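# Move a glass graduated cylinder from shelved bench to cart tray

## Task

Take the graduated cylinder that is on the bench with shelves and set it upright in the cart's top tray, with its foot on the tray floor itself and not resting on another cylinder's foot. Every other cylinder must also be standing in the tray at the end. No cylinder may tip over, touch the room floor, drop more than a few centimetres or be knocked hard, since any of these breaks the glass or fails the job. At the end the gripper must have released the cylinder and the robot must have backed away, the robot must not have fallen or be left leaning, and everything must stay in place with no help from the robot.

## Robot and tools

ROBOT. TidyBot++: a mobile base 0.54 m long, 0.50 m wide and 0.38 m high on four powered casters, carrying one seven-joint arm with a two-finger gripper. The shoulder sits 0.12 m ahead of the base centre and 0.68 m above the floor. Two cameras: base_camera, fixed on the base and looking forward and down (644x364 px), and wrist_camera, a fisheye on the hand that looks along the fingers (644x476 px). The arm starts folded with the hand down, reaching up to 0.08 m past the base front, elbow up to 1.15 m high. A downward-pointing hand reaches at most about 0.94 m above the floor, and only near the base.

FRAMES. Base frame: origin on the floor below the base centre, x forward, y left, z up. hand_pose is given in it and is the midpoint between the finger pads; its own z axis runs out along the fingers and its y axis is the line the pads close along. Odometry (base_odometry) is relative to where the base stood when the scene began; heading is in radians, positive to the left, -3.142 to 3.142. base_tilt is in degrees, positive when leaning forward or right, with a fixed bias near 1 degree. Camera calibration (K, distortion, T_world_to_cam) is listed with base-frame poses; it is slightly uncertain, more so for the wrist camera.

execute_actions. Arguments: actions, a list holding one action or none (none just reports state and images), and cameras, a list of "base_camera", "wrist_camera" or "all" (omitted or null means all, [] means none). One action may contain:
- base: a single relative move from where the base is now. {"translate_m": d} drives straight, forward positive, -2 to 2 m. {"strafe_m": d} slides sideways, left positive, -2 to 2 m. {"rotate_rad": d} turns in place, counter-clockwise from above positive, -6.3 to 6.3 rad.
- joints: absolute targets in radians keyed by name. joint_1_rad any angle (whole arm about vertical; positive is clockwise from above, opposite to rotate_rad). joint_2_rad shoulder, -2.249 to 2.249. joint_3_rad any angle (upper-arm roll, nominal 3.14). joint_4_rad elbow, -2.579 to 2.579. joint_5_rad any angle (forearm roll, nominal 0). joint_6_rad wrist, -2.099 to 2.099. joint_7_rad any angle (hand roll; with hand down, positive is counter-clockwise from above, and 1.57 makes the fingers open left/right). gripper_pos 0 (open, about 85 mm pad gap) to 1 (closed); gap is roughly 85 x (1 - gripper_pos) mm. Unlimited joints go the short way, so turn them in steps under half a revolution.
- speeds: optional caps for this action only, translate_m and strafe_m 0.05 to 0.5 m/s, rotate_rad 0.1 to 1.57 rad/s (defaults are the maxima). A base move needing over 8.667 s at its cap is refused; an action runs at most 15 s. Unknown keys or out-of-range values reject the whole call.
With joint_1=0, joint_3=3.14, joint_5=0 the arm stays in the x-z plane; segment tilts from vertical are joint_2, joint_2-joint_4, and joint_2-joint_4-joint_6 for upper arm (0.42 m), forearm (0.31 m) and hand (0.31 m). Sum length*sin for forward reach and length*cos for height above the shoulder.

RESULTS. Each reply lists joint_positions, hand_pose, base_odometry, base_tilt, motor_effort (percent of maximum, bracketed peak), motor temperatures, and images in the order of the pictures line. base_status and joint_status say how each motion ended: done, off_target (stopped short, may still push), contact_stop or time_out (target dropped, holding). "joint command not followed" with a cause means self-collision checking blocked the arm targets; the gripper part still runs. on_its_own reports uncommanded motion. ARM HIT means the arm struck itself or the base. For the gripper, done at 1 means it closed on nothing; off_target means it is holding something. A base status of done only means the wheels turned; slipping or a blocked base can leave it short.

OTHER TOOLS. wait(seconds 0 to 10) lets the scene run and returns state. zoom_image(camera, region [x0, y0, x1, y1] in pixels, at most 504x504) magnifies that camera's last image. read_manual(section "licences") returns licence text only. finished_scene(scene number) ends the current scene permanently and reports success.

CAUTIONS. Joint friction leaves the hand a centimetre or two off; correct by resending last command plus (wanted minus read) per joint, but while carrying the cylinder never command a joint to its read angle, since the arm sags under load. Trust images over hand_pose. Lower the cylinder gently onto the tray floor; do not release it from height or bump it against other cylinders, the tray or the shelves. Never drive the base while the arm is snagged, especially above about 0.8 m: the robot can tip. Torque sensors above 104.5 N m (joints 1-4) or 51.3 N m (joints 5-7) freeze the arm 10 s; warnings come at 56.7 and 29.4. Holding loads heats motors: MOTOR HOT from 60 °C, fault at 75 °C. An object may occasionally be nudged by an outside push. Finish by opening the gripper, lifting clear, and backing away before ending the scene.

Each tool is called by a JSON object that holds its "op" and its "data", one argument or row to a line.

## Session

{"op": "execute_actions", "data": {
  "actions": []
}}

Scene clock: 0.00 s.
Motor temperatures (°C, as the motors report them): [33 32 29 30 33 38 44]
base_odometry: x=+0.000 y=+0.000 heading=+0.000 (m, m, rad; odometry frame)
base_tilt: forward=+0.5 right=+0.1 (deg)
base_status: not commanded
joint_positions: joint_1_rad=-0.042 joint_2_rad=-0.366 joint_3_rad=+3.093 joint_4_rad=-2.525 joint_5_rad=+0.013 joint_6_rad=-0.823 joint_7_rad=+1.565 gripper_pos=+0.000
joint_status: not commanded
motor_effort: joint_1_rad=+0 joint_2_rad=-1 joint_3_rad=+0 joint_4_rad=+15 joint_5_rad=+0 joint_6_rad=+1 joint_7_rad=-1 (%)
hand_pose: x=+0.2785 y=+0.0106 z=+0.5926 quat_wxyz=(+0.010, +0.996, +0.045, +0.080) (m; base frame)
pictures: base_camera, wrist_camera
Images, in order (width x height): base_camera 644x364, wrist_camera 644x476.

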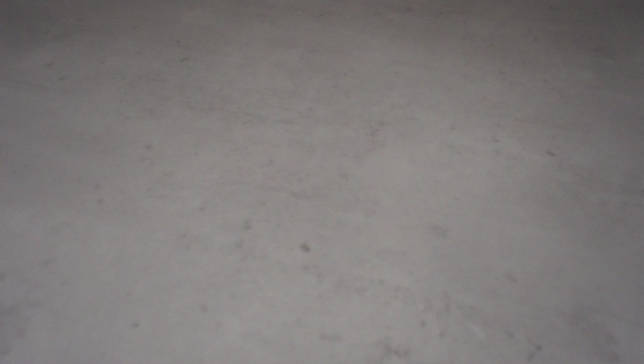

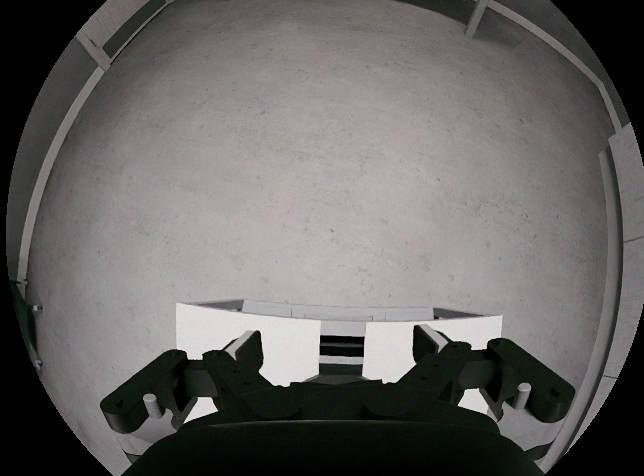

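{"op": "execute_actions", "data": {
  "actions": [
    {"joints":{"joint_6_rad":0.4}}
  ],
  "cameras": ["wrist_camera"]
}}

Scene clock: 3.03 s.
Motor temperatures (°C, as the motors report them): [33 32 29 30 33 38 44]
base_odometry: x=+0.000 y=+0.000 heading=+0.000 (m, m, rad; odometry frame)
base_tilt: forward=+0.5 right=+0.1 (deg)
base_status: not commanded
joint_positions: joint_1_rad=-0.042 joint_2_rad=-0.366 joint_3_rad=+3.093 joint_4_rad=-2.525 joint_5_rad=+0.013 joint_6_rad=+0.390 joint_7_rad=+1.565 gripper_pos=+0.000
joint_status: all done
motor_effort: joint_1_rad=+1(1) joint_2_rad=-5(5) joint_3_rad=+0(0) joint_4_rad=+19(20) joint_5_rad=-1(1) joint_6_rad=+8(8) joint_7_rad=-1(1) (%)
hand_pose: x=+0.5325 y=+0.0416 z=+0.8383 quat_wxyz=(-0.021, +0.773, +0.043, +0.633) (m; base frame)
pictures: wrist_camera
camera_calibration (this result's frames):
wrist_camera: T_world_to_cam=[[0.109155, -0.993589, -0.0294424, 0.0113347], [-0.147304, 0.0131238, -0.989004, 0.967128], [0.98305, 0.112292, -0.144927, -0.274152], [0, 0, 0, 1]] pos_world=[0.41073, 0.0293548, 0.917096]
Images, in order (width x height): wrist_camera 644x476.

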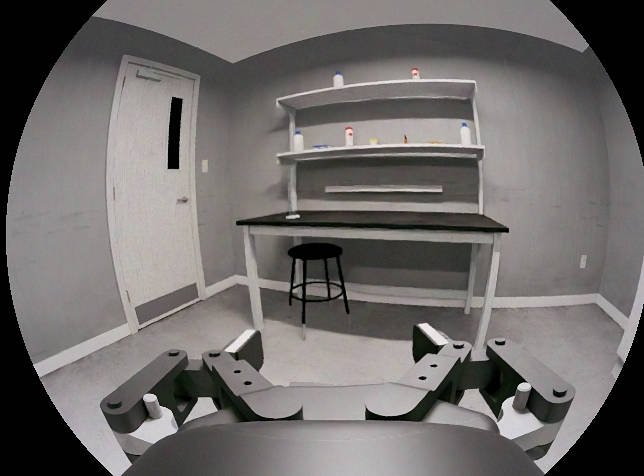

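{"op": "zoom_image", "data": {
  "camera": "wrist_camera",
  "region": [230, 120, 390, 240]
}}

{"op": "execute_actions", "data": {
  "actions": [
    {"joints":{"joint_1_rad":-1.6}}
  ],
  "cameras": ["wrist_camera"]
}}

Region (230, 120, 390, 240) of wrist_camera's 644x476 image, scaled by 3.150; it fills the top 378 rows of this view, and the rest is white.

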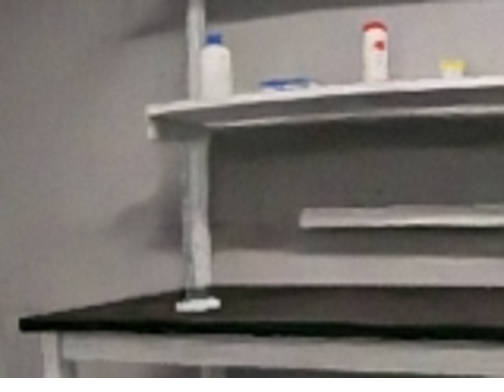

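Scene clock: 7.53 s.
Motor temperatures (°C, as the motors report them): [33 32 29 30 33 38 44]
base_odometry: x=+0.000 y=+0.000 heading=+0.000 (m, m, rad; odometry frame)
base_tilt: forward=+0.5 right=+0.1 (deg)
base_status: not commanded
joint_positions: joint_1_rad=-1.587 joint_2_rad=-0.366 joint_3_rad=+3.093 joint_4_rad=-2.525 joint_5_rad=+0.013 joint_6_rad=+0.390 joint_7_rad=+1.565 gripper_pos=+0.000
joint_status: all done
motor_effort: joint_1_rad=+0(1) joint_2_rad=-5(5) joint_3_rad=+0(0) joint_4_rad=+19(19) joint_5_rad=-2(2) joint_6_rad=+8(7) joint_7_rad=+0(1) (%)
hand_pose: x=+0.0879 y=+0.4144 z=+0.8383 quat_wxyz=(-0.457, +0.523, +0.570, +0.439) (m; base frame)
pictures: wrist_camera
camera_calibration (this result's frames):
wrist_camera: T_world_to_cam=[[0.996043, 0.0838576, -0.0294424, -0.094205], [-0.0168648, -0.146923, -0.989004, 0.951606], [-0.0872613, 0.985587, -0.144927, -0.146785], [0, 0, 0, 1]] pos_world=[0.0970721, 0.292382, 0.917096]
Images, in order (width x height): wrist_camera 644x476.

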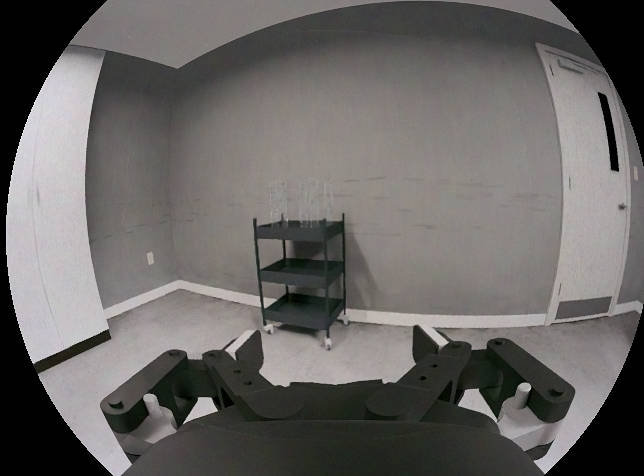

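{"op": "zoom_image", "data": {
  "camera": "wrist_camera",
  "region": [230, 160, 370, 360]
}}

Region (230, 160, 370, 360) of wrist_camera's 644x476 image, scaled by 2.520; it fills the left 353 columns of this view, and the rest is white.

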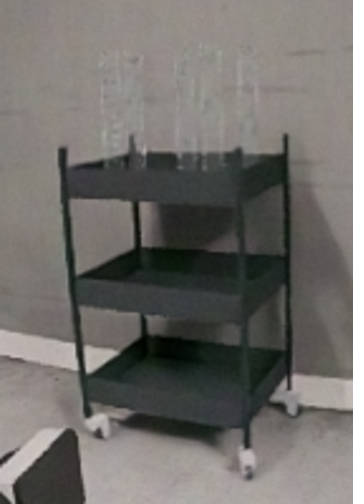

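{"op": "execute_actions", "data": {
  "actions": [
    {"base":{"rotate_rad":0.21},"joints":{"joint_1_rad":0.0,"joint_2_rad":-0.2,"joint_3_rad":3.14,"joint_4_rad":-2.0,"joint_5_rad":0,"joint_6_rad":0.0}}
  ],
  "cameras": []
}}

{"op": "execute_actions", "data": {
  "actions": [
    {"base":{"translate_m":1.2}}
  ]
}}

Scene clock: 29.87 s.
Motor temperatures (°C, as the motors report them): [33 32 29 30 33 38 44]
base_odometry: x=+0.000 y=+0.000 heading=+0.210 (m, m, rad; odometry frame)
base_tilt: forward=+0.5 right=+0.1 (deg)
base_status: done
joint_positions: joint_1_rad=-0.011 joint_2_rad=-0.219 joint_3_rad=+3.125 joint_4_rad=-2.027 joint_5_rad=+0.013 joint_6_rad=+0.032 joint_7_rad=+1.565 gripper_pos=+0.000
joint_status: all done
motor_effort: joint_1_rad=+0(2) joint_2_rad=-12(12) joint_3_rad=+0(0) joint_4_rad=+21(22) joint_5_rad=-2(1) joint_6_rad=+8(8) joint_7_rad=+0(1) (%)
hand_pose: x=+0.6374 y=+0.0170 z=+0.9551 quat_wxyz=(-0.005, +0.776, +0.015, +0.631) (m; base frame)
pictures: none
No camera images: the call's "cameras" was empty. Leave "cameras" out to get every camera's image.

Scene clock: 33.63 s.
Motor temperatures (°C, as the motors report them): [33 32 29 30 33 38 44]
base_odometry: x=+1.174 y=+0.250 heading=+0.210 (m, m, rad; odometry frame)
base_tilt: forward=+0.5 right=+0.1 (deg)
base_status: done
joint_positions: joint_1_rad=-0.011 joint_2_rad=-0.207 joint_3_rad=+3.125 joint_4_rad=-2.024 joint_5_rad=+0.013 joint_6_rad=+0.029 joint_7_rad=+1.565 gripper_pos=+0.000
joint_status: not commanded
motor_effort: joint_1_rad=+0(1) joint_2_rad=-12(15) joint_3_rad=-1(1) joint_4_rad=+21(22) joint_5_rad=+0(1) joint_6_rad=+8(8) joint_7_rad=-1(1) (%)
hand_pose: x=+0.6410 y=+0.0168 z=+0.9502 quat_wxyz=(-0.005, +0.779, +0.015, +0.627) (m; base frame)
pictures: base_camera, wrist_camera
camera_calibration (this result's frames):
wrist_camera: T_world_to_cam=[[0.0451432, -0.998113, -0.0416186, 0.0308575], [-0.163673, 0.0337082, -0.985939, 1.10132], [0.985481, 0.0513203, -0.161843, -0.346227], [0, 0, 0, 1]] pos_world=[0.520064, 0.0114443, 1.03108]
Images, in order (width x height): base_camera 644x364, wrist_camera 644x476.

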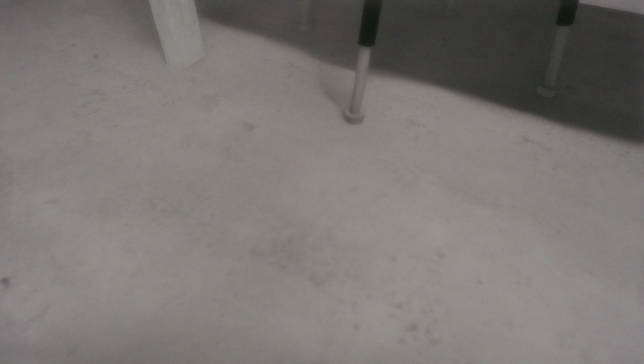

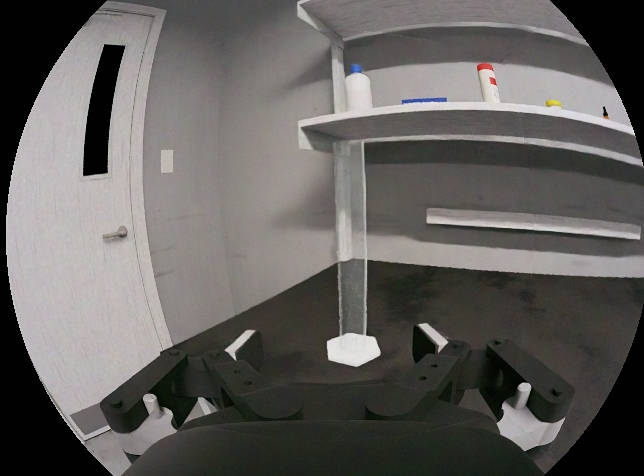

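{"op": "zoom_image", "data": {
  "camera": "wrist_camera",
  "region": [230, 120, 470, 400]
}}

Region (230, 120, 470, 400) of wrist_camera's 644x476 image, scaled by 1.800; it fills the left 432 columns of this view, and the rest is white.

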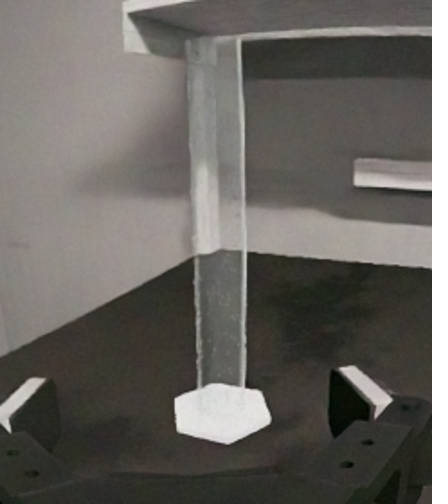

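{"op": "execute_actions", "data": {
  "actions": [
    {"joints":{"joint_1_rad":0.012,"joint_2_rad":-0.225,"joint_3_rad":3.155,"joint_4_rad":-1.84,"joint_5_rad":-0.013,"joint_6_rad":-0.22,"joint_7_rad":-1.56}}
  ],
  "cameras": ["wrist_camera"]
}}

Scene clock: 53.70 s.
Motor temperatures (°C, as the motors report them): [33 32 29 30 33 38 44]
base_odometry: x=+1.174 y=+0.250 heading=+0.210 (m, m, rad; odometry frame)
base_tilt: forward=+0.5 right=+0.1 (deg)
base_status: not commanded
joint_positions: joint_1_rad=-0.004 joint_2_rad=-0.207 joint_3_rad=+3.136 joint_4_rad=-1.867 joint_5_rad=+0.013 joint_6_rad=-0.188 joint_7_rad=-1.551 gripper_pos=+0.000
joint_status: all done
motor_effort: joint_1_rad=+0(1) joint_2_rad=-13(13) joint_3_rad=+0(0) joint_4_rad=+22(22) joint_5_rad=+0(1) joint_6_rad=+7(8) joint_7_rad=-1(0) (%)
hand_pose: x=+0.6449 y=+0.0061 z=+0.9804 quat_wxyz=(-0.603, +0.017, -0.798, +0.008) (m; base frame)
pictures: wrist_camera
camera_calibration (this result's frames):
wrist_camera: T_world_to_cam=[[0.0221135, 0.99974, 0.00562521, -0.0224428], [0.324241, -0.0124942, 0.945892, -1.07625], [0.945716, -0.0190931, -0.324432, -0.159165], [0, 0, 0, 1]] pos_world=[0.499986, 0.00595108, 0.966508]
Images, in order (width x height): wrist_camera 644x476.

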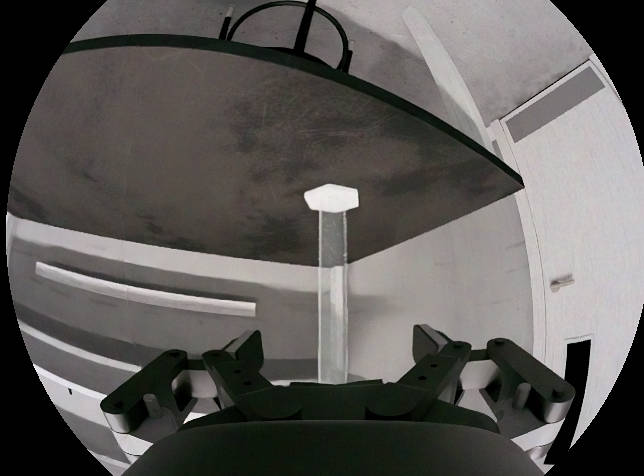

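{"op": "execute_actions", "data": {
  "actions": [
    {"base":{"translate_m":0.17},"speeds":{"translate_m":0.25}}
  ]
}}

Scene clock: 57.83 s.
Motor temperatures (°C, as the motors report them): [33 32 29 30 33 38 44]
base_odometry: x=+1.340 y=+0.285 heading=+0.210 (m, m, rad; odometry frame)
base_tilt: forward=+0.5 right=+0.1 (deg)
base_status: done
joint_positions: joint_1_rad=-0.004 joint_2_rad=-0.218 joint_3_rad=+3.136 joint_4_rad=-1.865 joint_5_rad=+0.013 joint_6_rad=-0.190 joint_7_rad=-1.551 gripper_pos=+0.000
joint_status: not commanded
motor_effort: joint_1_rad=+1(1) joint_2_rad=-13(16) joint_3_rad=-1(0) joint_4_rad=+22(23) joint_5_rad=-1(0) joint_6_rad=+8(8) joint_7_rad=-1(0) (%)
hand_pose: x=+0.6416 y=+0.0058 z=+0.9869 quat_wxyz=(-0.607, +0.016, -0.794, +0.009) (m; base frame)
pictures: base_camera, wrist_camera
camera_calibration (this result's frames):
wrist_camera: T_world_to_cam=[[0.0225333, 0.999728, 0.00596318, -0.0227348], [0.313672, -0.0127332, 0.949446, -1.07804], [0.949264, -0.0195236, -0.313874, -0.166652], [0, 0, 0, 1]] pos_world=[0.49686, 0.00574805, 0.971368]
Images, in order (width x height): base_camera 644x364, wrist_camera 644x476.

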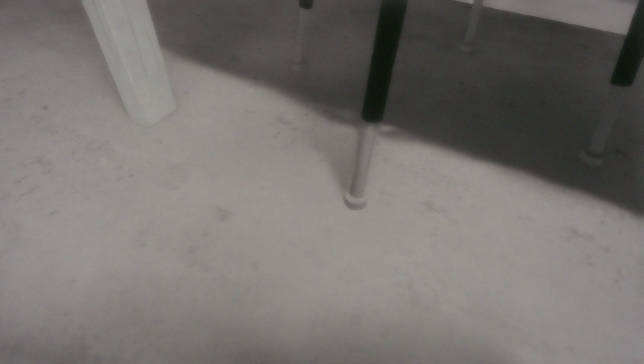

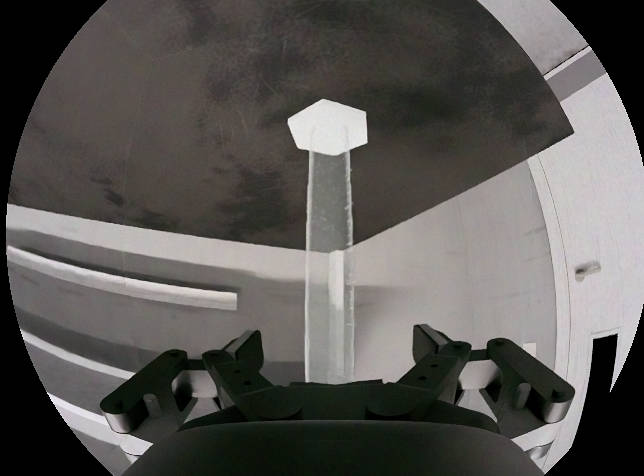

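{"op": "execute_actions", "data": {
  "actions": [
    {"base":{"translate_m":0.088},"speeds":{"translate_m":0.12},"joints":{"joint_1_rad":0.024}}
  ],
  "cameras": ["wrist_camera"]
}}

Scene clock: 63.53 s.
Motor temperatures (°C, as the motors report them): [33 32 29 30 33 38 44]
base_odometry: x=+1.427 y=+0.303 heading=+0.210 (m, m, rad; odometry frame)
base_tilt: forward=+0.5 right=+0.0 (deg)
base_status: done
joint_positions: joint_1_rad=+0.010 joint_2_rad=-0.222 joint_3_rad=+3.139 joint_4_rad=-1.864 joint_5_rad=+0.013 joint_6_rad=-0.191 joint_7_rad=-1.551 gripper_pos=+0.000
joint_status: all done
motor_effort: joint_1_rad=+0(1) joint_2_rad=-13(16) joint_3_rad=+0(1) joint_4_rad=+22(23) joint_5_rad=+0(0) joint_6_rad=+7(8) joint_7_rad=-1(1) (%)
hand_pose: x=+0.6406 y=-0.0034 z=+0.9889 quat_wxyz=(-0.608, +0.009, -0.794, +0.014) (m; base frame)
pictures: wrist_camera
camera_calibration (this result's frames):
wrist_camera: T_world_to_cam=[[0.0398287, 0.999184, 0.00670238, -0.0253014], [0.310054, -0.0187352, 0.950534, -1.07851], [0.949884, -0.0357805, -0.310548, -0.169018], [0, 0, 0, 1]] pos_world=[0.495953, -0.000972972, 0.972844]
Images, in order (width x height): wrist_camera 644x476.

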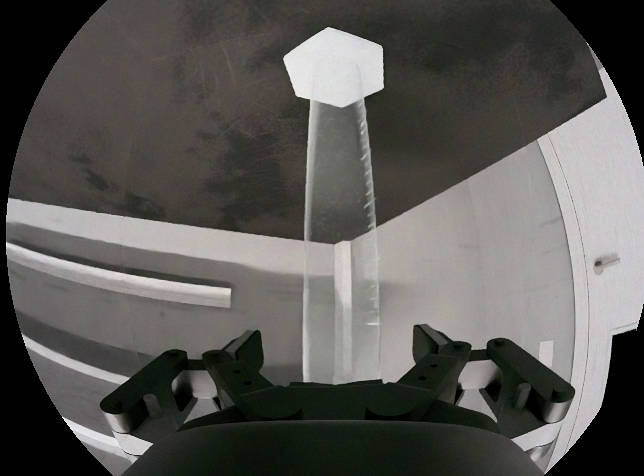

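{"op": "execute_actions", "data": {
  "actions": [
    {"base":{"translate_m":0.01},"speeds":{"translate_m":0.05},"joints":{"gripper_pos":0.35}}
  ],
  "cameras": ["wrist_camera"]
}}

Scene clock: 65.90 s.
Motor temperatures (°C, as the motors report them): [33 32 29 30 33 38 44]
base_odometry: x=+1.437 y=+0.305 heading=+0.210 (m, m, rad; odometry frame)
base_tilt: forward=+0.6 right=+0.0 (deg)
base_status: done
joint_positions: joint_1_rad=+0.010 joint_2_rad=-0.221 joint_3_rad=+3.139 joint_4_rad=-1.864 joint_5_rad=+0.013 joint_6_rad=-0.191 joint_7_rad=-1.551 gripper_pos=+0.350
joint_status: all done
motor_effort: joint_1_rad=+1(0) joint_2_rad=-12(15) joint_3_rad=+0(0) joint_4_rad=+22(22) joint_5_rad=-1(0) joint_6_rad=+7(7) joint_7_rad=-1(1) (%)
hand_pose: x=+0.6410 y=-0.0034 z=+0.9884 quat_wxyz=(-0.608, +0.009, -0.794, +0.014) (m; base frame)
pictures: wrist_camera
camera_calibration (this result's frames):
wrist_camera: T_world_to_cam=[[0.0398882, 0.999182, 0.00667717, -0.0252941], [0.310986, -0.0187648, 0.950229, -1.07848], [0.949577, -0.0358264, -0.31148, -0.168397], [0, 0, 0, 1]] pos_world=[0.496307, -0.000997192, 0.972522]
Images, in order (width x height): wrist_camera 644x476.

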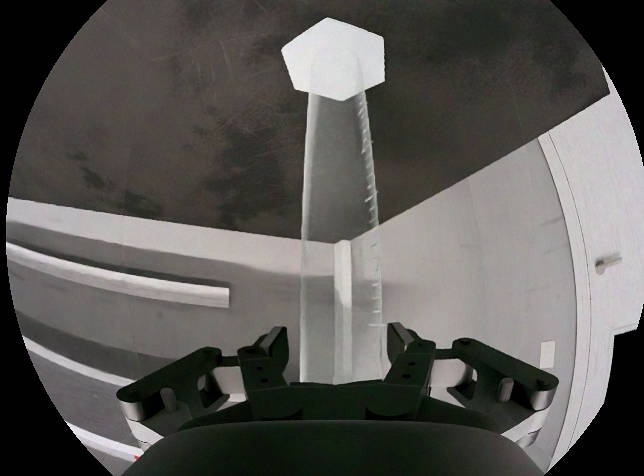

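{"op": "execute_actions", "data": {
  "actions": [
    {"joints":{"gripper_pos":0.8}}
  ],
  "cameras": ["wrist_camera"]
}}

Scene clock: 68.47 s.
Motor temperatures (°C, as the motors report them): [33 32 29 30 33 38 44]
base_odometry: x=+1.437 y=+0.305 heading=+0.210 (m, m, rad; odometry frame)
base_tilt: forward=+0.6 right=+0.1 (deg)
base_status: not commanded
joint_positions: joint_1_rad=+0.010 joint_2_rad=-0.221 joint_3_rad=+3.139 joint_4_rad=-1.864 joint_5_rad=+0.013 joint_6_rad=-0.191 joint_7_rad=-1.551 gripper_pos=+0.556
joint_status: gripper_pos off_target (ended at +0.556, target +0.800)
motor_effort: joint_1_rad=+1(1) joint_2_rad=-13(13) joint_3_rad=-1(1) joint_4_rad=+22(23) joint_5_rad=+0(0) joint_6_rad=+8(8) joint_7_rad=-1(0) (%)
hand_pose: x=+0.6410 y=-0.0034 z=+0.9885 quat_wxyz=(-0.608, +0.009, -0.794, +0.014) (m; base frame)
pictures: wrist_camera
camera_calibration (this result's frames):
wrist_camera: T_world_to_cam=[[0.0398888, 0.999182, 0.00667811, -0.0252954], [0.310959, -0.0187649, 0.950238, -1.0785], [0.949586, -0.0358273, -0.311453, -0.168424], [0, 0, 0, 1]] pos_world=[0.496311, -0.000997429, 0.972546]
Images, in order (width x height): wrist_camera 644x476.

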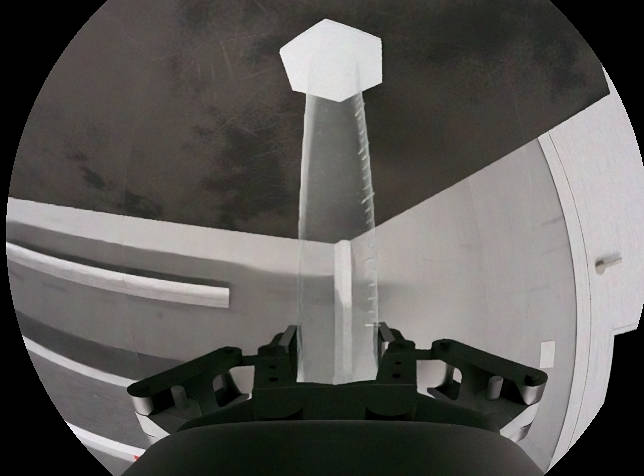

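{"op": "execute_actions", "data": {
  "actions": [
    {"joints":{"joint_4_rad":-1.62,"joint_6_rad":-0.44}}
  ],
  "cameras": ["wrist_camera"]
}}

Scene clock: 73.00 s.
Motor temperatures (°C, as the motors report them): [33 32 29 30 33 38 44]
base_odometry: x=+1.437 y=+0.305 heading=+0.210 (m, m, rad; odometry frame)
base_tilt: forward=+0.5 right=+0.1 (deg)
base_status: not commanded
joint_positions: joint_1_rad=+0.010 joint_2_rad=-0.221 joint_3_rad=+3.139 joint_4_rad=-1.652 joint_5_rad=+0.013 joint_6_rad=-0.419 joint_7_rad=-1.551 gripper_pos=+0.556
joint_status: all done
motor_effort: joint_1_rad=+1(1) joint_2_rad=-14(15) joint_3_rad=+0(0) joint_4_rad=+24(25) joint_5_rad=-1(1) joint_6_rad=+9(11) joint_7_rad=+0(1) (%)
hand_pose: x=+0.6374 y=-0.0043 z=+1.0497 quat_wxyz=(-0.601, +0.008, -0.799, +0.014) (m; base frame)
pictures: wrist_camera
camera_calibration (this result's frames):
wrist_camera: T_world_to_cam=[[0.043058, 0.999053, 0.00620853, -0.0262431], [0.327028, -0.0199659, 0.944804, -1.14013], [0.944033, -0.038651, -0.327578, -0.125477], [0, 0, 0, 1]] pos_world=[0.492439, -0.00139527, 1.03626]
Images, in order (width x height): wrist_camera 644x476.

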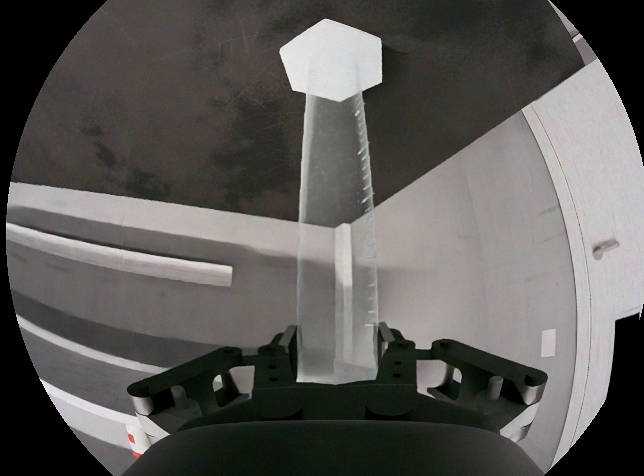

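{"op": "execute_actions", "data": {
  "actions": [
    {"base":{"translate_m":-0.5}}
  ],
  "cameras": []
}}

{"op": "execute_actions", "data": {
  "actions": [
    {"base":{"rotate_rad":1.015},"speeds":{"rotate_rad":1.0}}
  ]
}}

Scene clock: 82.43 s.
Motor temperatures (°C, as the motors report them): [33 32 29 30 33 38 44]
base_odometry: x=+0.948 y=+0.201 heading=+0.210 (m, m, rad; odometry frame)
base_tilt: forward=+0.5 right=+0.1 (deg)
base_status: done
joint_positions: joint_1_rad=+0.012 joint_2_rad=-0.220 joint_3_rad=+3.141 joint_4_rad=-1.652 joint_5_rad=+0.013 joint_6_rad=-0.424 joint_7_rad=-1.551 gripper_pos=+0.556
joint_status: not commanded
motor_effort: joint_1_rad=+1(2) joint_2_rad=-14(18) joint_3_rad=-1(2) joint_4_rad=+24(26) joint_5_rad=+0(0) joint_6_rad=+9(10) joint_7_rad=-1(1) (%)
hand_pose: x=+0.6372 y=-0.0065 z=+1.0483 quat_wxyz=(-0.599, +0.006, -0.800, +0.015) (m; base frame)
pictures: none
No camera images: the call's "cameras" was empty. Leave "cameras" out to get every camera's image.

Scene clock: 84.37 s.
Motor temperatures (°C, as the motors report them): [33 32 29 31 33 38 44]
base_odometry: x=+0.948 y=+0.201 heading=+1.224 (m, m, rad; odometry frame)
base_tilt: forward=+0.5 right=+0.1 (deg)
base_status: done
joint_positions: joint_1_rad=+0.018 joint_2_rad=-0.220 joint_3_rad=+3.149 joint_4_rad=-1.652 joint_5_rad=+0.013 joint_6_rad=-0.424 joint_7_rad=-1.551 gripper_pos=+0.556
joint_status: not commanded
motor_effort: joint_1_rad=+1(2) joint_2_rad=-14(16) joint_3_rad=-1(2) joint_4_rad=+24(24) joint_5_rad=+0(0) joint_6_rad=+10(10) joint_7_rad=-1(0) (%)
hand_pose: x=+0.6371 y=-0.0140 z=+1.0483 quat_wxyz=(-0.599, +0.001, -0.800, +0.019) (m; base frame)
pictures: base_camera, wrist_camera
camera_calibration (this result's frames):
wrist_camera: T_world_to_cam=[[0.060313, 0.998146, 0.00812665, -0.0295632], [0.331239, -0.0276939, 0.94314, -1.1399], [0.941617, -0.0541917, -0.332295, -0.119814], [0, 0, 0, 1]] pos_world=[0.49218, -0.00855263, 1.03551]
Images, in order (width x height): base_camera 644x364, wrist_camera 644x476.

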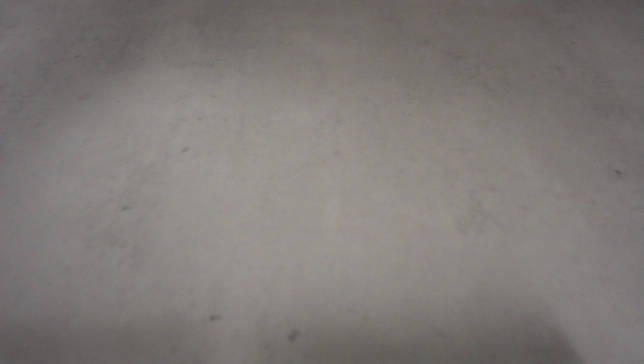

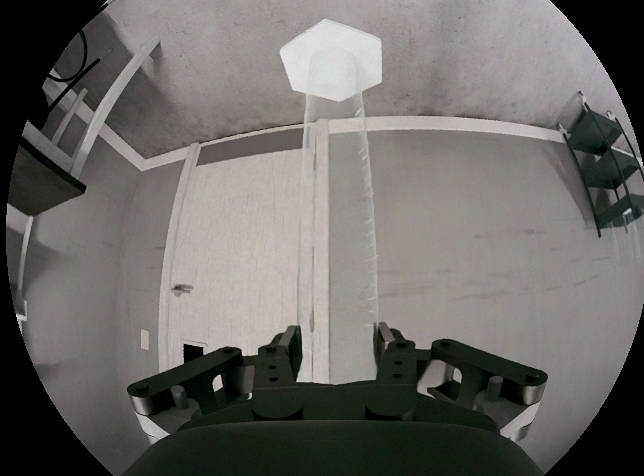

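{"op": "execute_actions", "data": {
  "actions": [
    {"base":{"strafe_m":1.6},"joints":{"joint_1_rad":-0.005,"joint_3_rad":3.13}}
  ]
}}

Scene clock: 90.57 s.
Motor temperatures (°C, as the motors report them): [33 32 29 31 33 38 44]
base_odometry: x=-0.558 y=+0.742 heading=+1.225 (m, m, rad; odometry frame)
base_tilt: forward=+0.5 right=+0.0 (deg)
base_status: done
joint_positions: joint_1_rad=+0.004 joint_2_rad=-0.220 joint_3_rad=+3.139 joint_4_rad=-1.652 joint_5_rad=+0.013 joint_6_rad=-0.424 joint_7_rad=-1.551 gripper_pos=+0.556
joint_status: all done
motor_effort: joint_1_rad=+1(1) joint_2_rad=-14(16) joint_3_rad=-1(3) joint_4_rad=+24(25) joint_5_rad=-1(1) joint_6_rad=+9(10) joint_7_rad=-1(1) (%)
hand_pose: x=+0.6372 y=-0.0009 z=+1.0482 quat_wxyz=(-0.599, +0.011, -0.800, +0.012) (m; base frame)
pictures: base_camera, wrist_camera
camera_calibration (this result's frames):
wrist_camera: T_world_to_cam=[[0.0365266, 0.999315, 0.00600676, -0.0252829], [0.331803, -0.0177973, 0.943181, -1.13993], [0.942641, -0.0324581, -0.332225, -0.119887], [0, 0, 0, 1]] pos_world=[0.492165, 0.00108664, 1.03548]
Images, in order (width x height): base_camera 644x364, wrist_camera 644x476.

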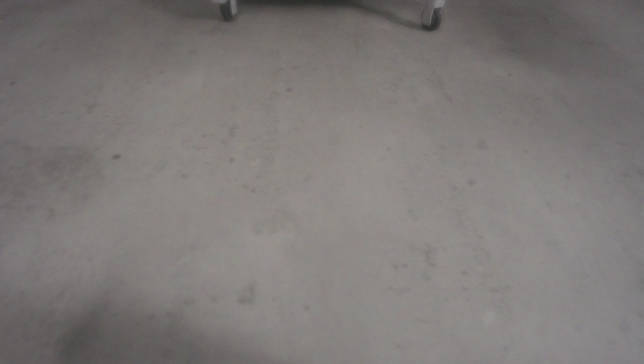

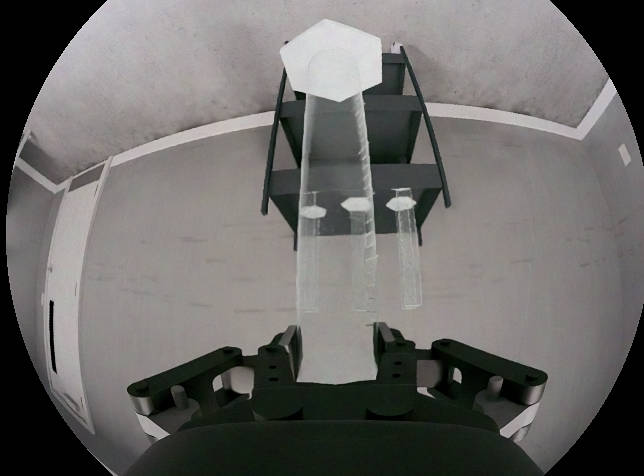

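{"op": "execute_actions", "data": {
  "actions": [
    {"base":{"strafe_m":0.035}}
  ],
  "cameras": []
}}

{"op": "execute_actions", "data": {
  "actions": [
    {"base":{"translate_m":0.25},"joints":{"joint_6_rad":-0.385},"speeds":{"translate_m":0.3}}
  ]
}}

Scene clock: 96.50 s.
Motor temperatures (°C, as the motors report them): [33 32 29 31 33 38 44]
base_odometry: x=-0.591 y=+0.753 heading=+1.226 (m, m, rad; odometry frame)
base_tilt: forward=+0.5 right=+0.1 (deg)
base_status: done
joint_positions: joint_1_rad=+0.000 joint_2_rad=-0.220 joint_3_rad=+3.132 joint_4_rad=-1.652 joint_5_rad=+0.013 joint_6_rad=-0.424 joint_7_rad=-1.551 gripper_pos=+0.556
joint_status: not commanded
motor_effort: joint_1_rad=+1(1) joint_2_rad=-14(15) joint_3_rad=+0(2) joint_4_rad=+24(25) joint_5_rad=+0(0) joint_6_rad=+9(9) joint_7_rad=-1(1) (%)
hand_pose: x=+0.6371 y=+0.0051 z=+1.0482 quat_wxyz=(-0.599, +0.015, -0.800, +0.010) (m; base frame)
pictures: none
No camera images: the call's "cameras" was empty. Leave "cameras" out to get every camera's image.

Scene clock: 98.30 s.
Motor temperatures (°C, as the motors report them): [33 32 29 31 33 38 44]
base_odometry: x=-0.507 y=+0.989 heading=+1.227 (m, m, rad; odometry frame)
base_tilt: forward=+0.5 right=+0.1 (deg)
base_status: done
joint_positions: joint_1_rad=+0.000 joint_2_rad=-0.218 joint_3_rad=+3.132 joint_4_rad=-1.652 joint_5_rad=+0.013 joint_6_rad=-0.421 joint_7_rad=-1.551 gripper_pos=+0.556
joint_status: all done
motor_effort: joint_1_rad=+0(0) joint_2_rad=-15(18) joint_3_rad=-1(1) joint_4_rad=+24(26) joint_5_rad=+0(0) joint_6_rad=+10(10) joint_7_rad=+0(1) (%)
hand_pose: x=+0.6382 y=+0.0051 z=+1.0480 quat_wxyz=(-0.600, +0.015, -0.800, +0.010) (m; base frame)
pictures: base_camera, wrist_camera
camera_calibration (this result's frames):
wrist_camera: T_world_to_cam=[[0.0259668, 0.999652, 0.00461619, -0.0231125], [0.331193, -0.0129598, 0.943474, -1.13994], [0.943206, -0.0229701, -0.331415, -0.122013], [0, 0, 0, 1]] pos_world=[0.493225, 0.0055284, 1.03517]
Images, in order (width x height): base_camera 644x364, wrist_camera 644x476.

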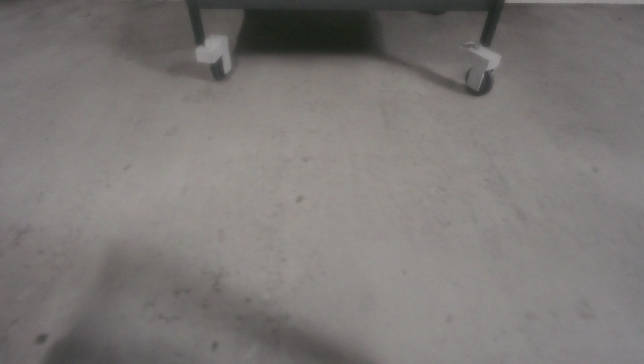

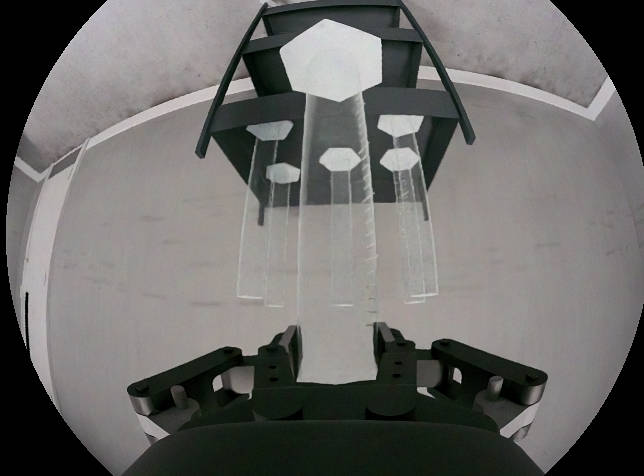

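{"op": "zoom_image", "data": {
  "camera": "wrist_camera",
  "region": [190, 60, 490, 320]
}}

Region (190, 60, 490, 320) of wrist_camera's 644x476 image, scaled by 1.680; it fills the top 437 rows of this view, and the rest is white.

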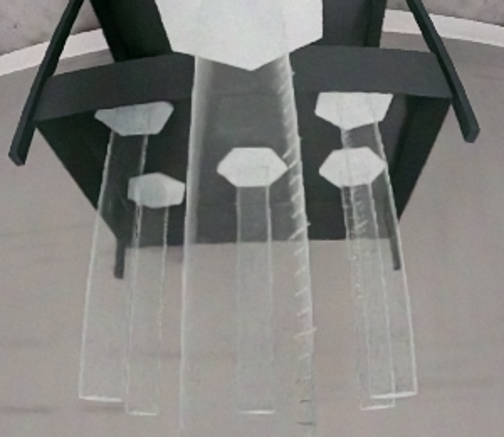

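{"op": "execute_actions", "data": {
  "actions": [
    {"base":{"translate_m":0.22},"joints":{"joint_6_rad":-0.365},"speeds":{"translate_m":0.2}}
  ]
}}

Scene clock: 119.87 s.
Motor temperatures (°C, as the motors report them): [33 32 29 31 33 38 44]
base_odometry: x=-0.433 y=+1.196 heading=+1.227 (m, m, rad; odometry frame)
base_tilt: forward=+0.5 right=+0.1 (deg)
base_status: done
joint_positions: joint_1_rad=+0.000 joint_2_rad=-0.216 joint_3_rad=+3.132 joint_4_rad=-1.652 joint_5_rad=+0.013 joint_6_rad=-0.405 joint_7_rad=-1.551 gripper_pos=+0.556
joint_status: all done
motor_effort: joint_1_rad=+0(2) joint_2_rad=-16(18) joint_3_rad=-1(2) joint_4_rad=+24(25) joint_5_rad=+0(0) joint_6_rad=+9(9) joint_7_rad=-1(1) (%)
hand_pose: x=+0.6403 y=+0.0052 z=+1.0520 quat_wxyz=(-0.605, +0.015, -0.796, +0.010) (m; base frame)
pictures: base_camera, wrist_camera
camera_calibration (this result's frames):
wrist_camera: T_world_to_cam=[[0.0256514, 0.999658, 0.0051073, -0.023582], [0.317566, -0.0129929, 0.948147, -1.14054], [0.947889, -0.0226994, -0.31779, -0.139947], [0, 0, 0, 1]] pos_world=[0.495455, 0.00557828, 1.03704]
Images, in order (width x height): base_camera 644x364, wrist_camera 644x476.

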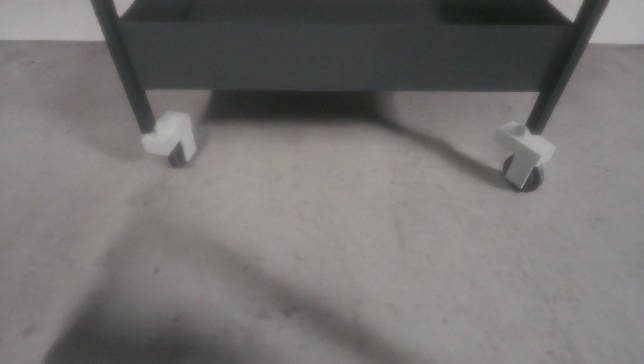

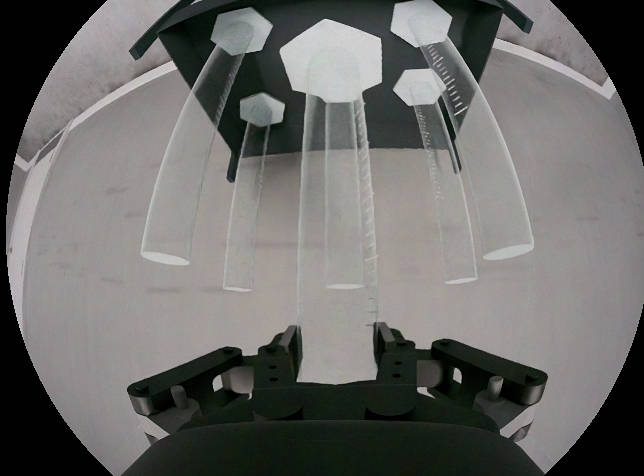

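{"op": "execute_actions", "data": {
  "actions": [
    {"base":{"translate_m":0.022},"speeds":{"translate_m":0.1}}
  ],
  "cameras": []
}}

{"op": "execute_actions", "data": {
  "actions": [
    {"joints":{"joint_4_rad":-1.95,"joint_6_rad":-0.05}}
  ],
  "cameras": ["wrist_camera"]
}}

Scene clock: 128.93 s.
Motor temperatures (°C, as the motors report them): [33 32 29 31 33 38 44]
base_odometry: x=-0.426 y=+1.217 heading=+1.227 (m, m, rad; odometry frame)
base_tilt: forward=+0.5 right=+0.1 (deg)
base_status: done
joint_positions: joint_1_rad=+0.000 joint_2_rad=-0.210 joint_3_rad=+3.132 joint_4_rad=-1.652 joint_5_rad=+0.013 joint_6_rad=-0.405 joint_7_rad=-1.551 gripper_pos=+0.556
joint_status: not commanded
motor_effort: joint_1_rad=+0(1) joint_2_rad=-15(18) joint_3_rad=-1(1) joint_4_rad=+24(25) joint_5_rad=-1(1) joint_6_rad=+9(10) joint_7_rad=-1(1) (%)
hand_pose: x=+0.6426 y=+0.0052 z=+1.0490 quat_wxyz=(-0.603, +0.015, -0.797, +0.010) (m; base frame)
pictures: none
No camera images: the call's "cameras" was empty. Leave "cameras" out to get every camera's image.

Scene clock: 130.40 s.
Motor temperatures (°C, as the motors report them): [33 32 29 31 33 38 44]
base_odometry: x=-0.426 y=+1.217 heading=+1.227 (m, m, rad; odometry frame)
base_tilt: forward=+0.5 right=+0.1 (deg)
base_status: not commanded
joint_positions: joint_1_rad=+0.000 joint_2_rad=-0.210 joint_3_rad=+3.132 joint_4_rad=-1.942 joint_5_rad=+0.013 joint_6_rad=-0.093 joint_7_rad=-1.551 gripper_pos=+0.556
joint_status: all done
motor_effort: joint_1_rad=+1(0) joint_2_rad=-15(16) joint_3_rad=+0(0) joint_4_rad=+24(26) joint_5_rad=-1(1) joint_6_rad=+10(10) joint_7_rad=-1(0) (%)
hand_pose: x=+0.6429 y=+0.0063 z=+0.9647 quat_wxyz=(-0.612, +0.017, -0.791, +0.009) (m; base frame)
pictures: wrist_camera
camera_calibration (this result's frames):
wrist_camera: T_world_to_cam=[[0.021357, 0.999755, 0.00574571, -0.0221566], [0.302258, -0.0119348, 0.953152, -1.05355], [0.952987, -0.0186198, -0.302438, -0.188272], [0, 0, 0, 1]] pos_world=[0.498336, 0.00607177, 0.947377]
Images, in order (width x height): wrist_camera 644x476.

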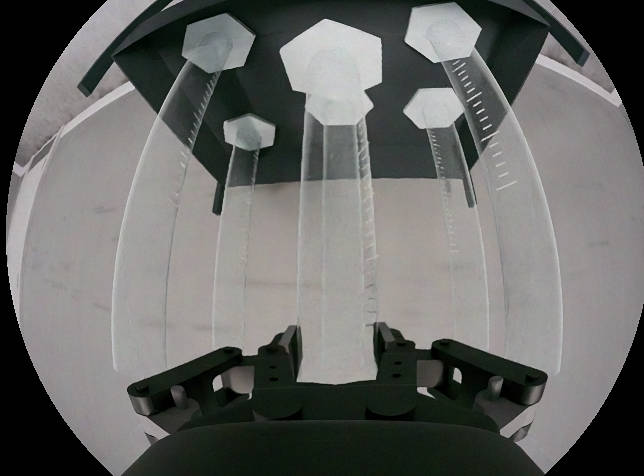

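{"op": "execute_actions", "data": {
  "actions": [
    {"joints":{"joint_4_rad":-2.055,"joint_6_rad":0.047}}
  ],
  "cameras": ["wrist_camera"]
}}

Scene clock: 133.63 s.
Motor temperatures (°C, as the motors report them): [33 32 29 31 33 38 44]
base_odometry: x=-0.426 y=+1.217 heading=+1.227 (m, m, rad; odometry frame)
base_tilt: forward=+0.5 right=+0.0 (deg)
base_status: not commanded
joint_positions: joint_1_rad=+0.000 joint_2_rad=-0.210 joint_3_rad=+3.132 joint_4_rad=-2.049 joint_5_rad=+0.013 joint_6_rad=+0.003 joint_7_rad=-1.551 gripper_pos=+0.556
joint_status: all done
motor_effort: joint_1_rad=+1(1) joint_2_rad=-14(16) joint_3_rad=-1(0) joint_4_rad=+24(26) joint_5_rad=+0(1) joint_6_rad=+9(9) joint_7_rad=-1(0) (%)
hand_pose: x=+0.6348 y=+0.0066 z=+0.9284 quat_wxyz=(-0.607, +0.017, -0.794, +0.008) (m; base frame)
pictures: wrist_camera
camera_calibration (this result's frames):
wrist_camera: T_world_to_cam=[[0.0201809, 0.99978, 0.00569258, -0.0212377], [0.312694, -0.0117197, 0.949782, -1.02007], [0.94964, -0.0173875, -0.312861, -0.179748], [0, 0, 0, 1]] pos_world=[0.490093, 0.00615272, 0.912728]
Images, in order (width x height): wrist_camera 644x476.

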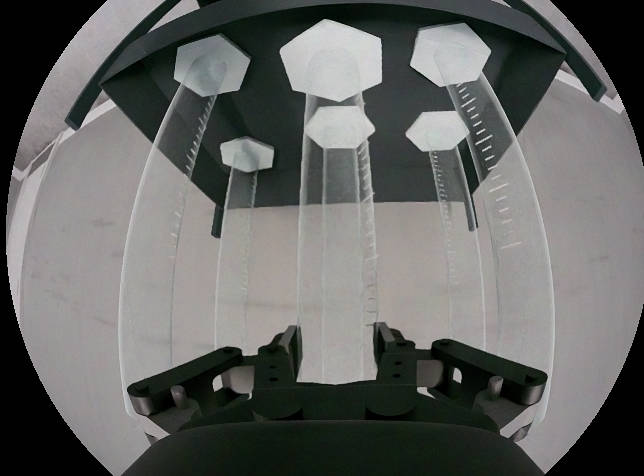

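{"op": "execute_actions", "data": {
  "actions": [
    {"joints":{"joint_4_rad":-2.105,"joint_6_rad":0.099}}
  ],
  "cameras": ["wrist_camera"]
}}

Scene clock: 135.83 s.
Motor temperatures (°C, as the motors report them): [33 32 29 31 33 39 44]
base_odometry: x=-0.426 y=+1.217 heading=+1.227 (m, m, rad; odometry frame)
base_tilt: forward=+0.5 right=+0.1 (deg)
base_status: not commanded
joint_positions: joint_1_rad=+0.000 joint_2_rad=-0.210 joint_3_rad=+3.132 joint_4_rad=-2.096 joint_5_rad=+0.013 joint_6_rad=+0.056 joint_7_rad=-1.551 gripper_pos=+0.556
joint_status: all done
motor_effort: joint_1_rad=+1(0) joint_2_rad=-14(15) joint_3_rad=-1(0) joint_4_rad=+23(24) joint_5_rad=+1(0) joint_6_rad=+9(10) joint_7_rad=-1(1) (%)
hand_pose: x=+0.6310 y=+0.0067 z=+0.9158 quat_wxyz=(-0.610, +0.018, -0.792, +0.008) (m; base frame)
pictures: wrist_camera
camera_calibration (this result's frames):
wrist_camera: T_world_to_cam=[[0.0194638, 0.999792, 0.00605141, -0.0211241], [0.307597, -0.011747, 0.951444, -1.00518], [0.951318, -0.0166573, -0.307762, -0.185773], [0, 0, 0, 1]] pos_world=[0.48633, 0.00621734, 0.899326]
Images, in order (width x height): wrist_camera 644x476.

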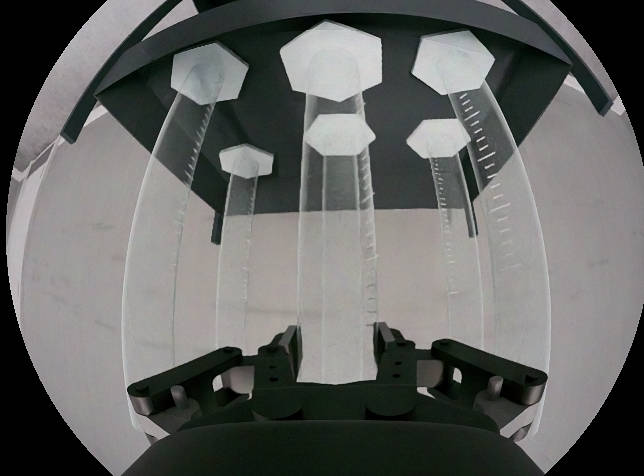

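{"op": "execute_actions", "data": {
  "actions": [
    {"joints":{"joint_4_rad":-2.14,"joint_6_rad":0.128}}
  ],
  "cameras": ["wrist_camera"]
}}

Scene clock: 139.23 s.
Motor temperatures (°C, as the motors report them): [33 32 29 31 33 39 44]
base_odometry: x=-0.426 y=+1.217 heading=+1.227 (m, m, rad; odometry frame)
base_tilt: forward=+0.6 right=+0.1 (deg)
base_status: not commanded
joint_positions: joint_1_rad=+0.000 joint_2_rad=-0.210 joint_3_rad=+3.132 joint_4_rad=-2.130 joint_5_rad=+0.013 joint_6_rad=+0.085 joint_7_rad=-1.551 gripper_pos=+0.556
joint_status: all done
motor_effort: joint_1_rad=+1(0) joint_2_rad=-14(14) joint_3_rad=+0(1) joint_4_rad=+23(25) joint_5_rad=+0(0) joint_6_rad=+9(10) joint_7_rad=+0(1) (%)
hand_pose: x=+0.6271 y=+0.0068 z=+0.9043 quat_wxyz=(-0.608, +0.018, -0.794, +0.008) (m; base frame)
pictures: wrist_camera
camera_calibration (this result's frames):
wrist_camera: T_world_to_cam=[[0.0191312, 0.999799, 0.00604365, -0.0208271], [0.312127, -0.011715, 0.949968, -0.99451], [0.949848, -0.0162876, -0.312288, -0.180622], [0, 0, 0, 1]] pos_world=[0.482375, 0.00623035, 0.888473]
Images, in order (width x height): wrist_camera 644x476.

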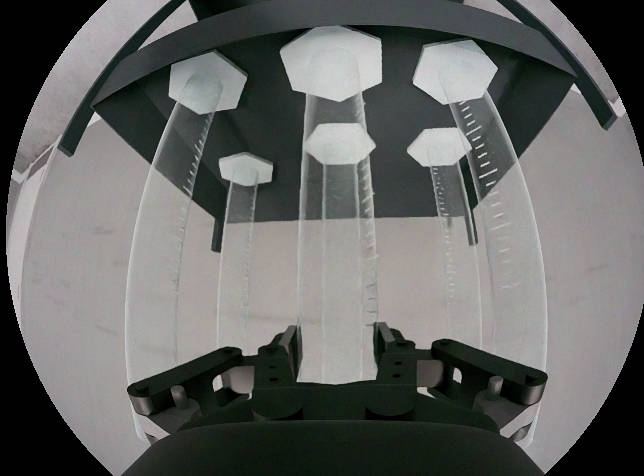

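{"op": "execute_actions", "data": {
  "actions": [
    {"joints":{"joint_4_rad":-2.17,"joint_6_rad":0.159}}
  ],
  "cameras": ["wrist_camera"]
}}

Scene clock: 141.80 s.
Motor temperatures (°C, as the motors report them): [33 32 29 31 33 39 44]
base_odometry: x=-0.426 y=+1.217 heading=+1.227 (m, m, rad; odometry frame)
base_tilt: forward=+0.6 right=+0.1 (deg)
base_status: not commanded
joint_positions: joint_1_rad=+0.000 joint_2_rad=-0.210 joint_3_rad=+3.132 joint_4_rad=-2.159 joint_5_rad=+0.013 joint_6_rad=+0.117 joint_7_rad=-1.551 gripper_pos=+0.556
joint_status: all done
motor_effort: joint_1_rad=+1(1) joint_2_rad=-14(14) joint_3_rad=+0(0) joint_4_rad=+24(24) joint_5_rad=-1(0) joint_6_rad=+9(10) joint_7_rad=-1(1) (%)
hand_pose: x=+0.6240 y=+0.0069 z=+0.8963 quat_wxyz=(-0.609, +0.018, -0.793, +0.007) (m; base frame)
pictures: wrist_camera
camera_calibration (this result's frames):
wrist_camera: T_world_to_cam=[[0.0187211, 0.999805, 0.00625416, -0.0207389], [0.31008, -0.0117528, 0.950638, -0.98532], [0.950526, -0.0158577, -0.31024, -0.182415], [0, 0, 0, 1]] pos_world=[0.479307, 0.00626195, 0.880219]
Images, in order (width x height): wrist_camera 644x476.

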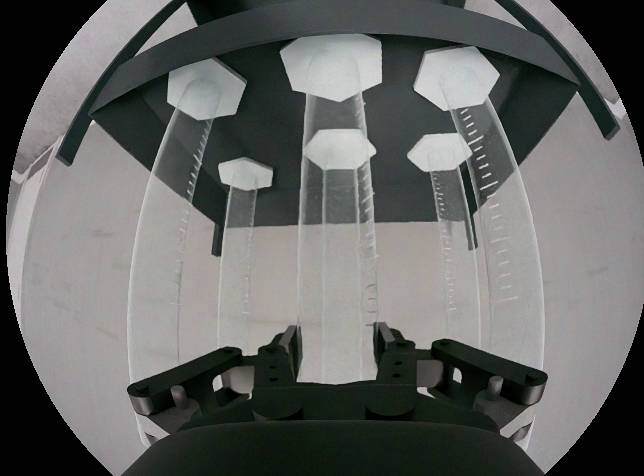

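{"op": "execute_actions", "data": {
  "actions": [
    {"joints":{"joint_4_rad":-2.2,"joint_6_rad":0.187}}
  ],
  "cameras": ["wrist_camera"]
}}

Scene clock: 144.63 s.
Motor temperatures (°C, as the motors report them): [33 32 29 31 33 39 44]
base_odometry: x=-0.426 y=+1.217 heading=+1.227 (m, m, rad; odometry frame)
base_tilt: forward=+0.5 right=+0.1 (deg)
base_status: not commanded
joint_positions: joint_1_rad=+0.000 joint_2_rad=-0.210 joint_3_rad=+3.132 joint_4_rad=-2.187 joint_5_rad=+0.013 joint_6_rad=+0.148 joint_7_rad=-1.551 gripper_pos=+0.556
joint_status: all done
motor_effort: joint_1_rad=+1(0) joint_2_rad=-14(14) joint_3_rad=+0(0) joint_4_rad=+23(24) joint_5_rad=-1(1) joint_6_rad=+10(9) joint_7_rad=-1(1) (%)
hand_pose: x=+0.6209 y=+0.0070 z=+0.8891 quat_wxyz=(-0.610, +0.018, -0.792, +0.007) (m; base frame)
pictures: wrist_camera
camera_calibration (this result's frames):
wrist_camera: T_world_to_cam=[[0.0183165, 0.999811, 0.00649109, -0.0206789], [0.307366, -0.0118085, 0.951518, -0.976551], [0.951415, -0.0154334, -0.307525, -0.184653], [0, 0, 0, 1]] pos_world=[0.476219, 0.00629354, 0.872555]
Images, in order (width x height): wrist_camera 644x476.

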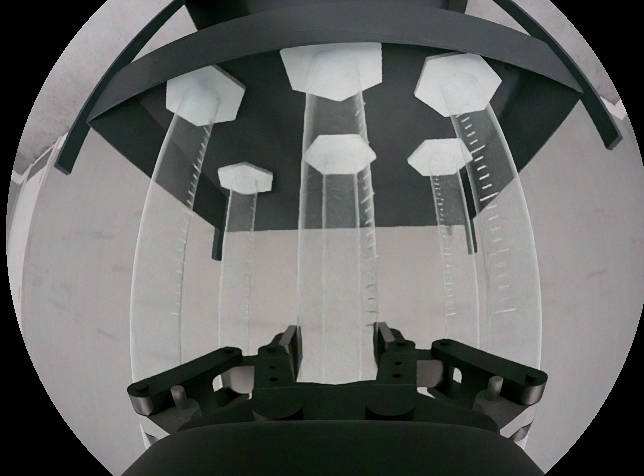

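{"op": "execute_actions", "data": {
  "actions": [
    {"joints":{"joint_4_rad":-2.222,"joint_6_rad":0.2}}
  ],
  "cameras": ["wrist_camera"]
}}

Scene clock: 147.37 s.
Motor temperatures (°C, as the motors report them): [33 32 29 31 33 39 44]
base_odometry: x=-0.426 y=+1.217 heading=+1.227 (m, m, rad; odometry frame)
base_tilt: forward=+0.5 right=+0.1 (deg)
base_status: not commanded
joint_positions: joint_1_rad=+0.000 joint_2_rad=-0.211 joint_3_rad=+3.132 joint_4_rad=-2.198 joint_5_rad=+0.013 joint_6_rad=+0.166 joint_7_rad=-1.551 gripper_pos=+0.556
joint_status: all done
motor_effort: joint_1_rad=+1(0) joint_2_rad=-12(14) joint_3_rad=-1(1) joint_4_rad=+21(23) joint_5_rad=-1(1) joint_6_rad=+8(11) joint_7_rad=-1(1) (%)
hand_pose: x=+0.6199 y=+0.0070 z=+0.8891 quat_wxyz=(-0.613, +0.018, -0.790, +0.007) (m; base frame)
pictures: wrist_camera
camera_calibration (this result's frames):
wrist_camera: T_world_to_cam=[[0.018008, 0.999814, 0.00683769, -0.0208483], [0.298409, -0.0119016, 0.954364, -0.973264], [0.954268, -0.0151458, -0.298568, -0.193474], [0, 0, 0, 1]] pos_world=[0.475432, 0.00633071, 0.871226]
Images, in order (width x height): wrist_camera 644x476.

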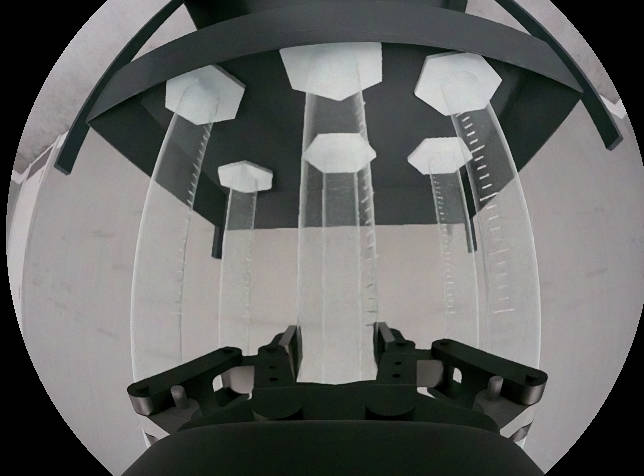

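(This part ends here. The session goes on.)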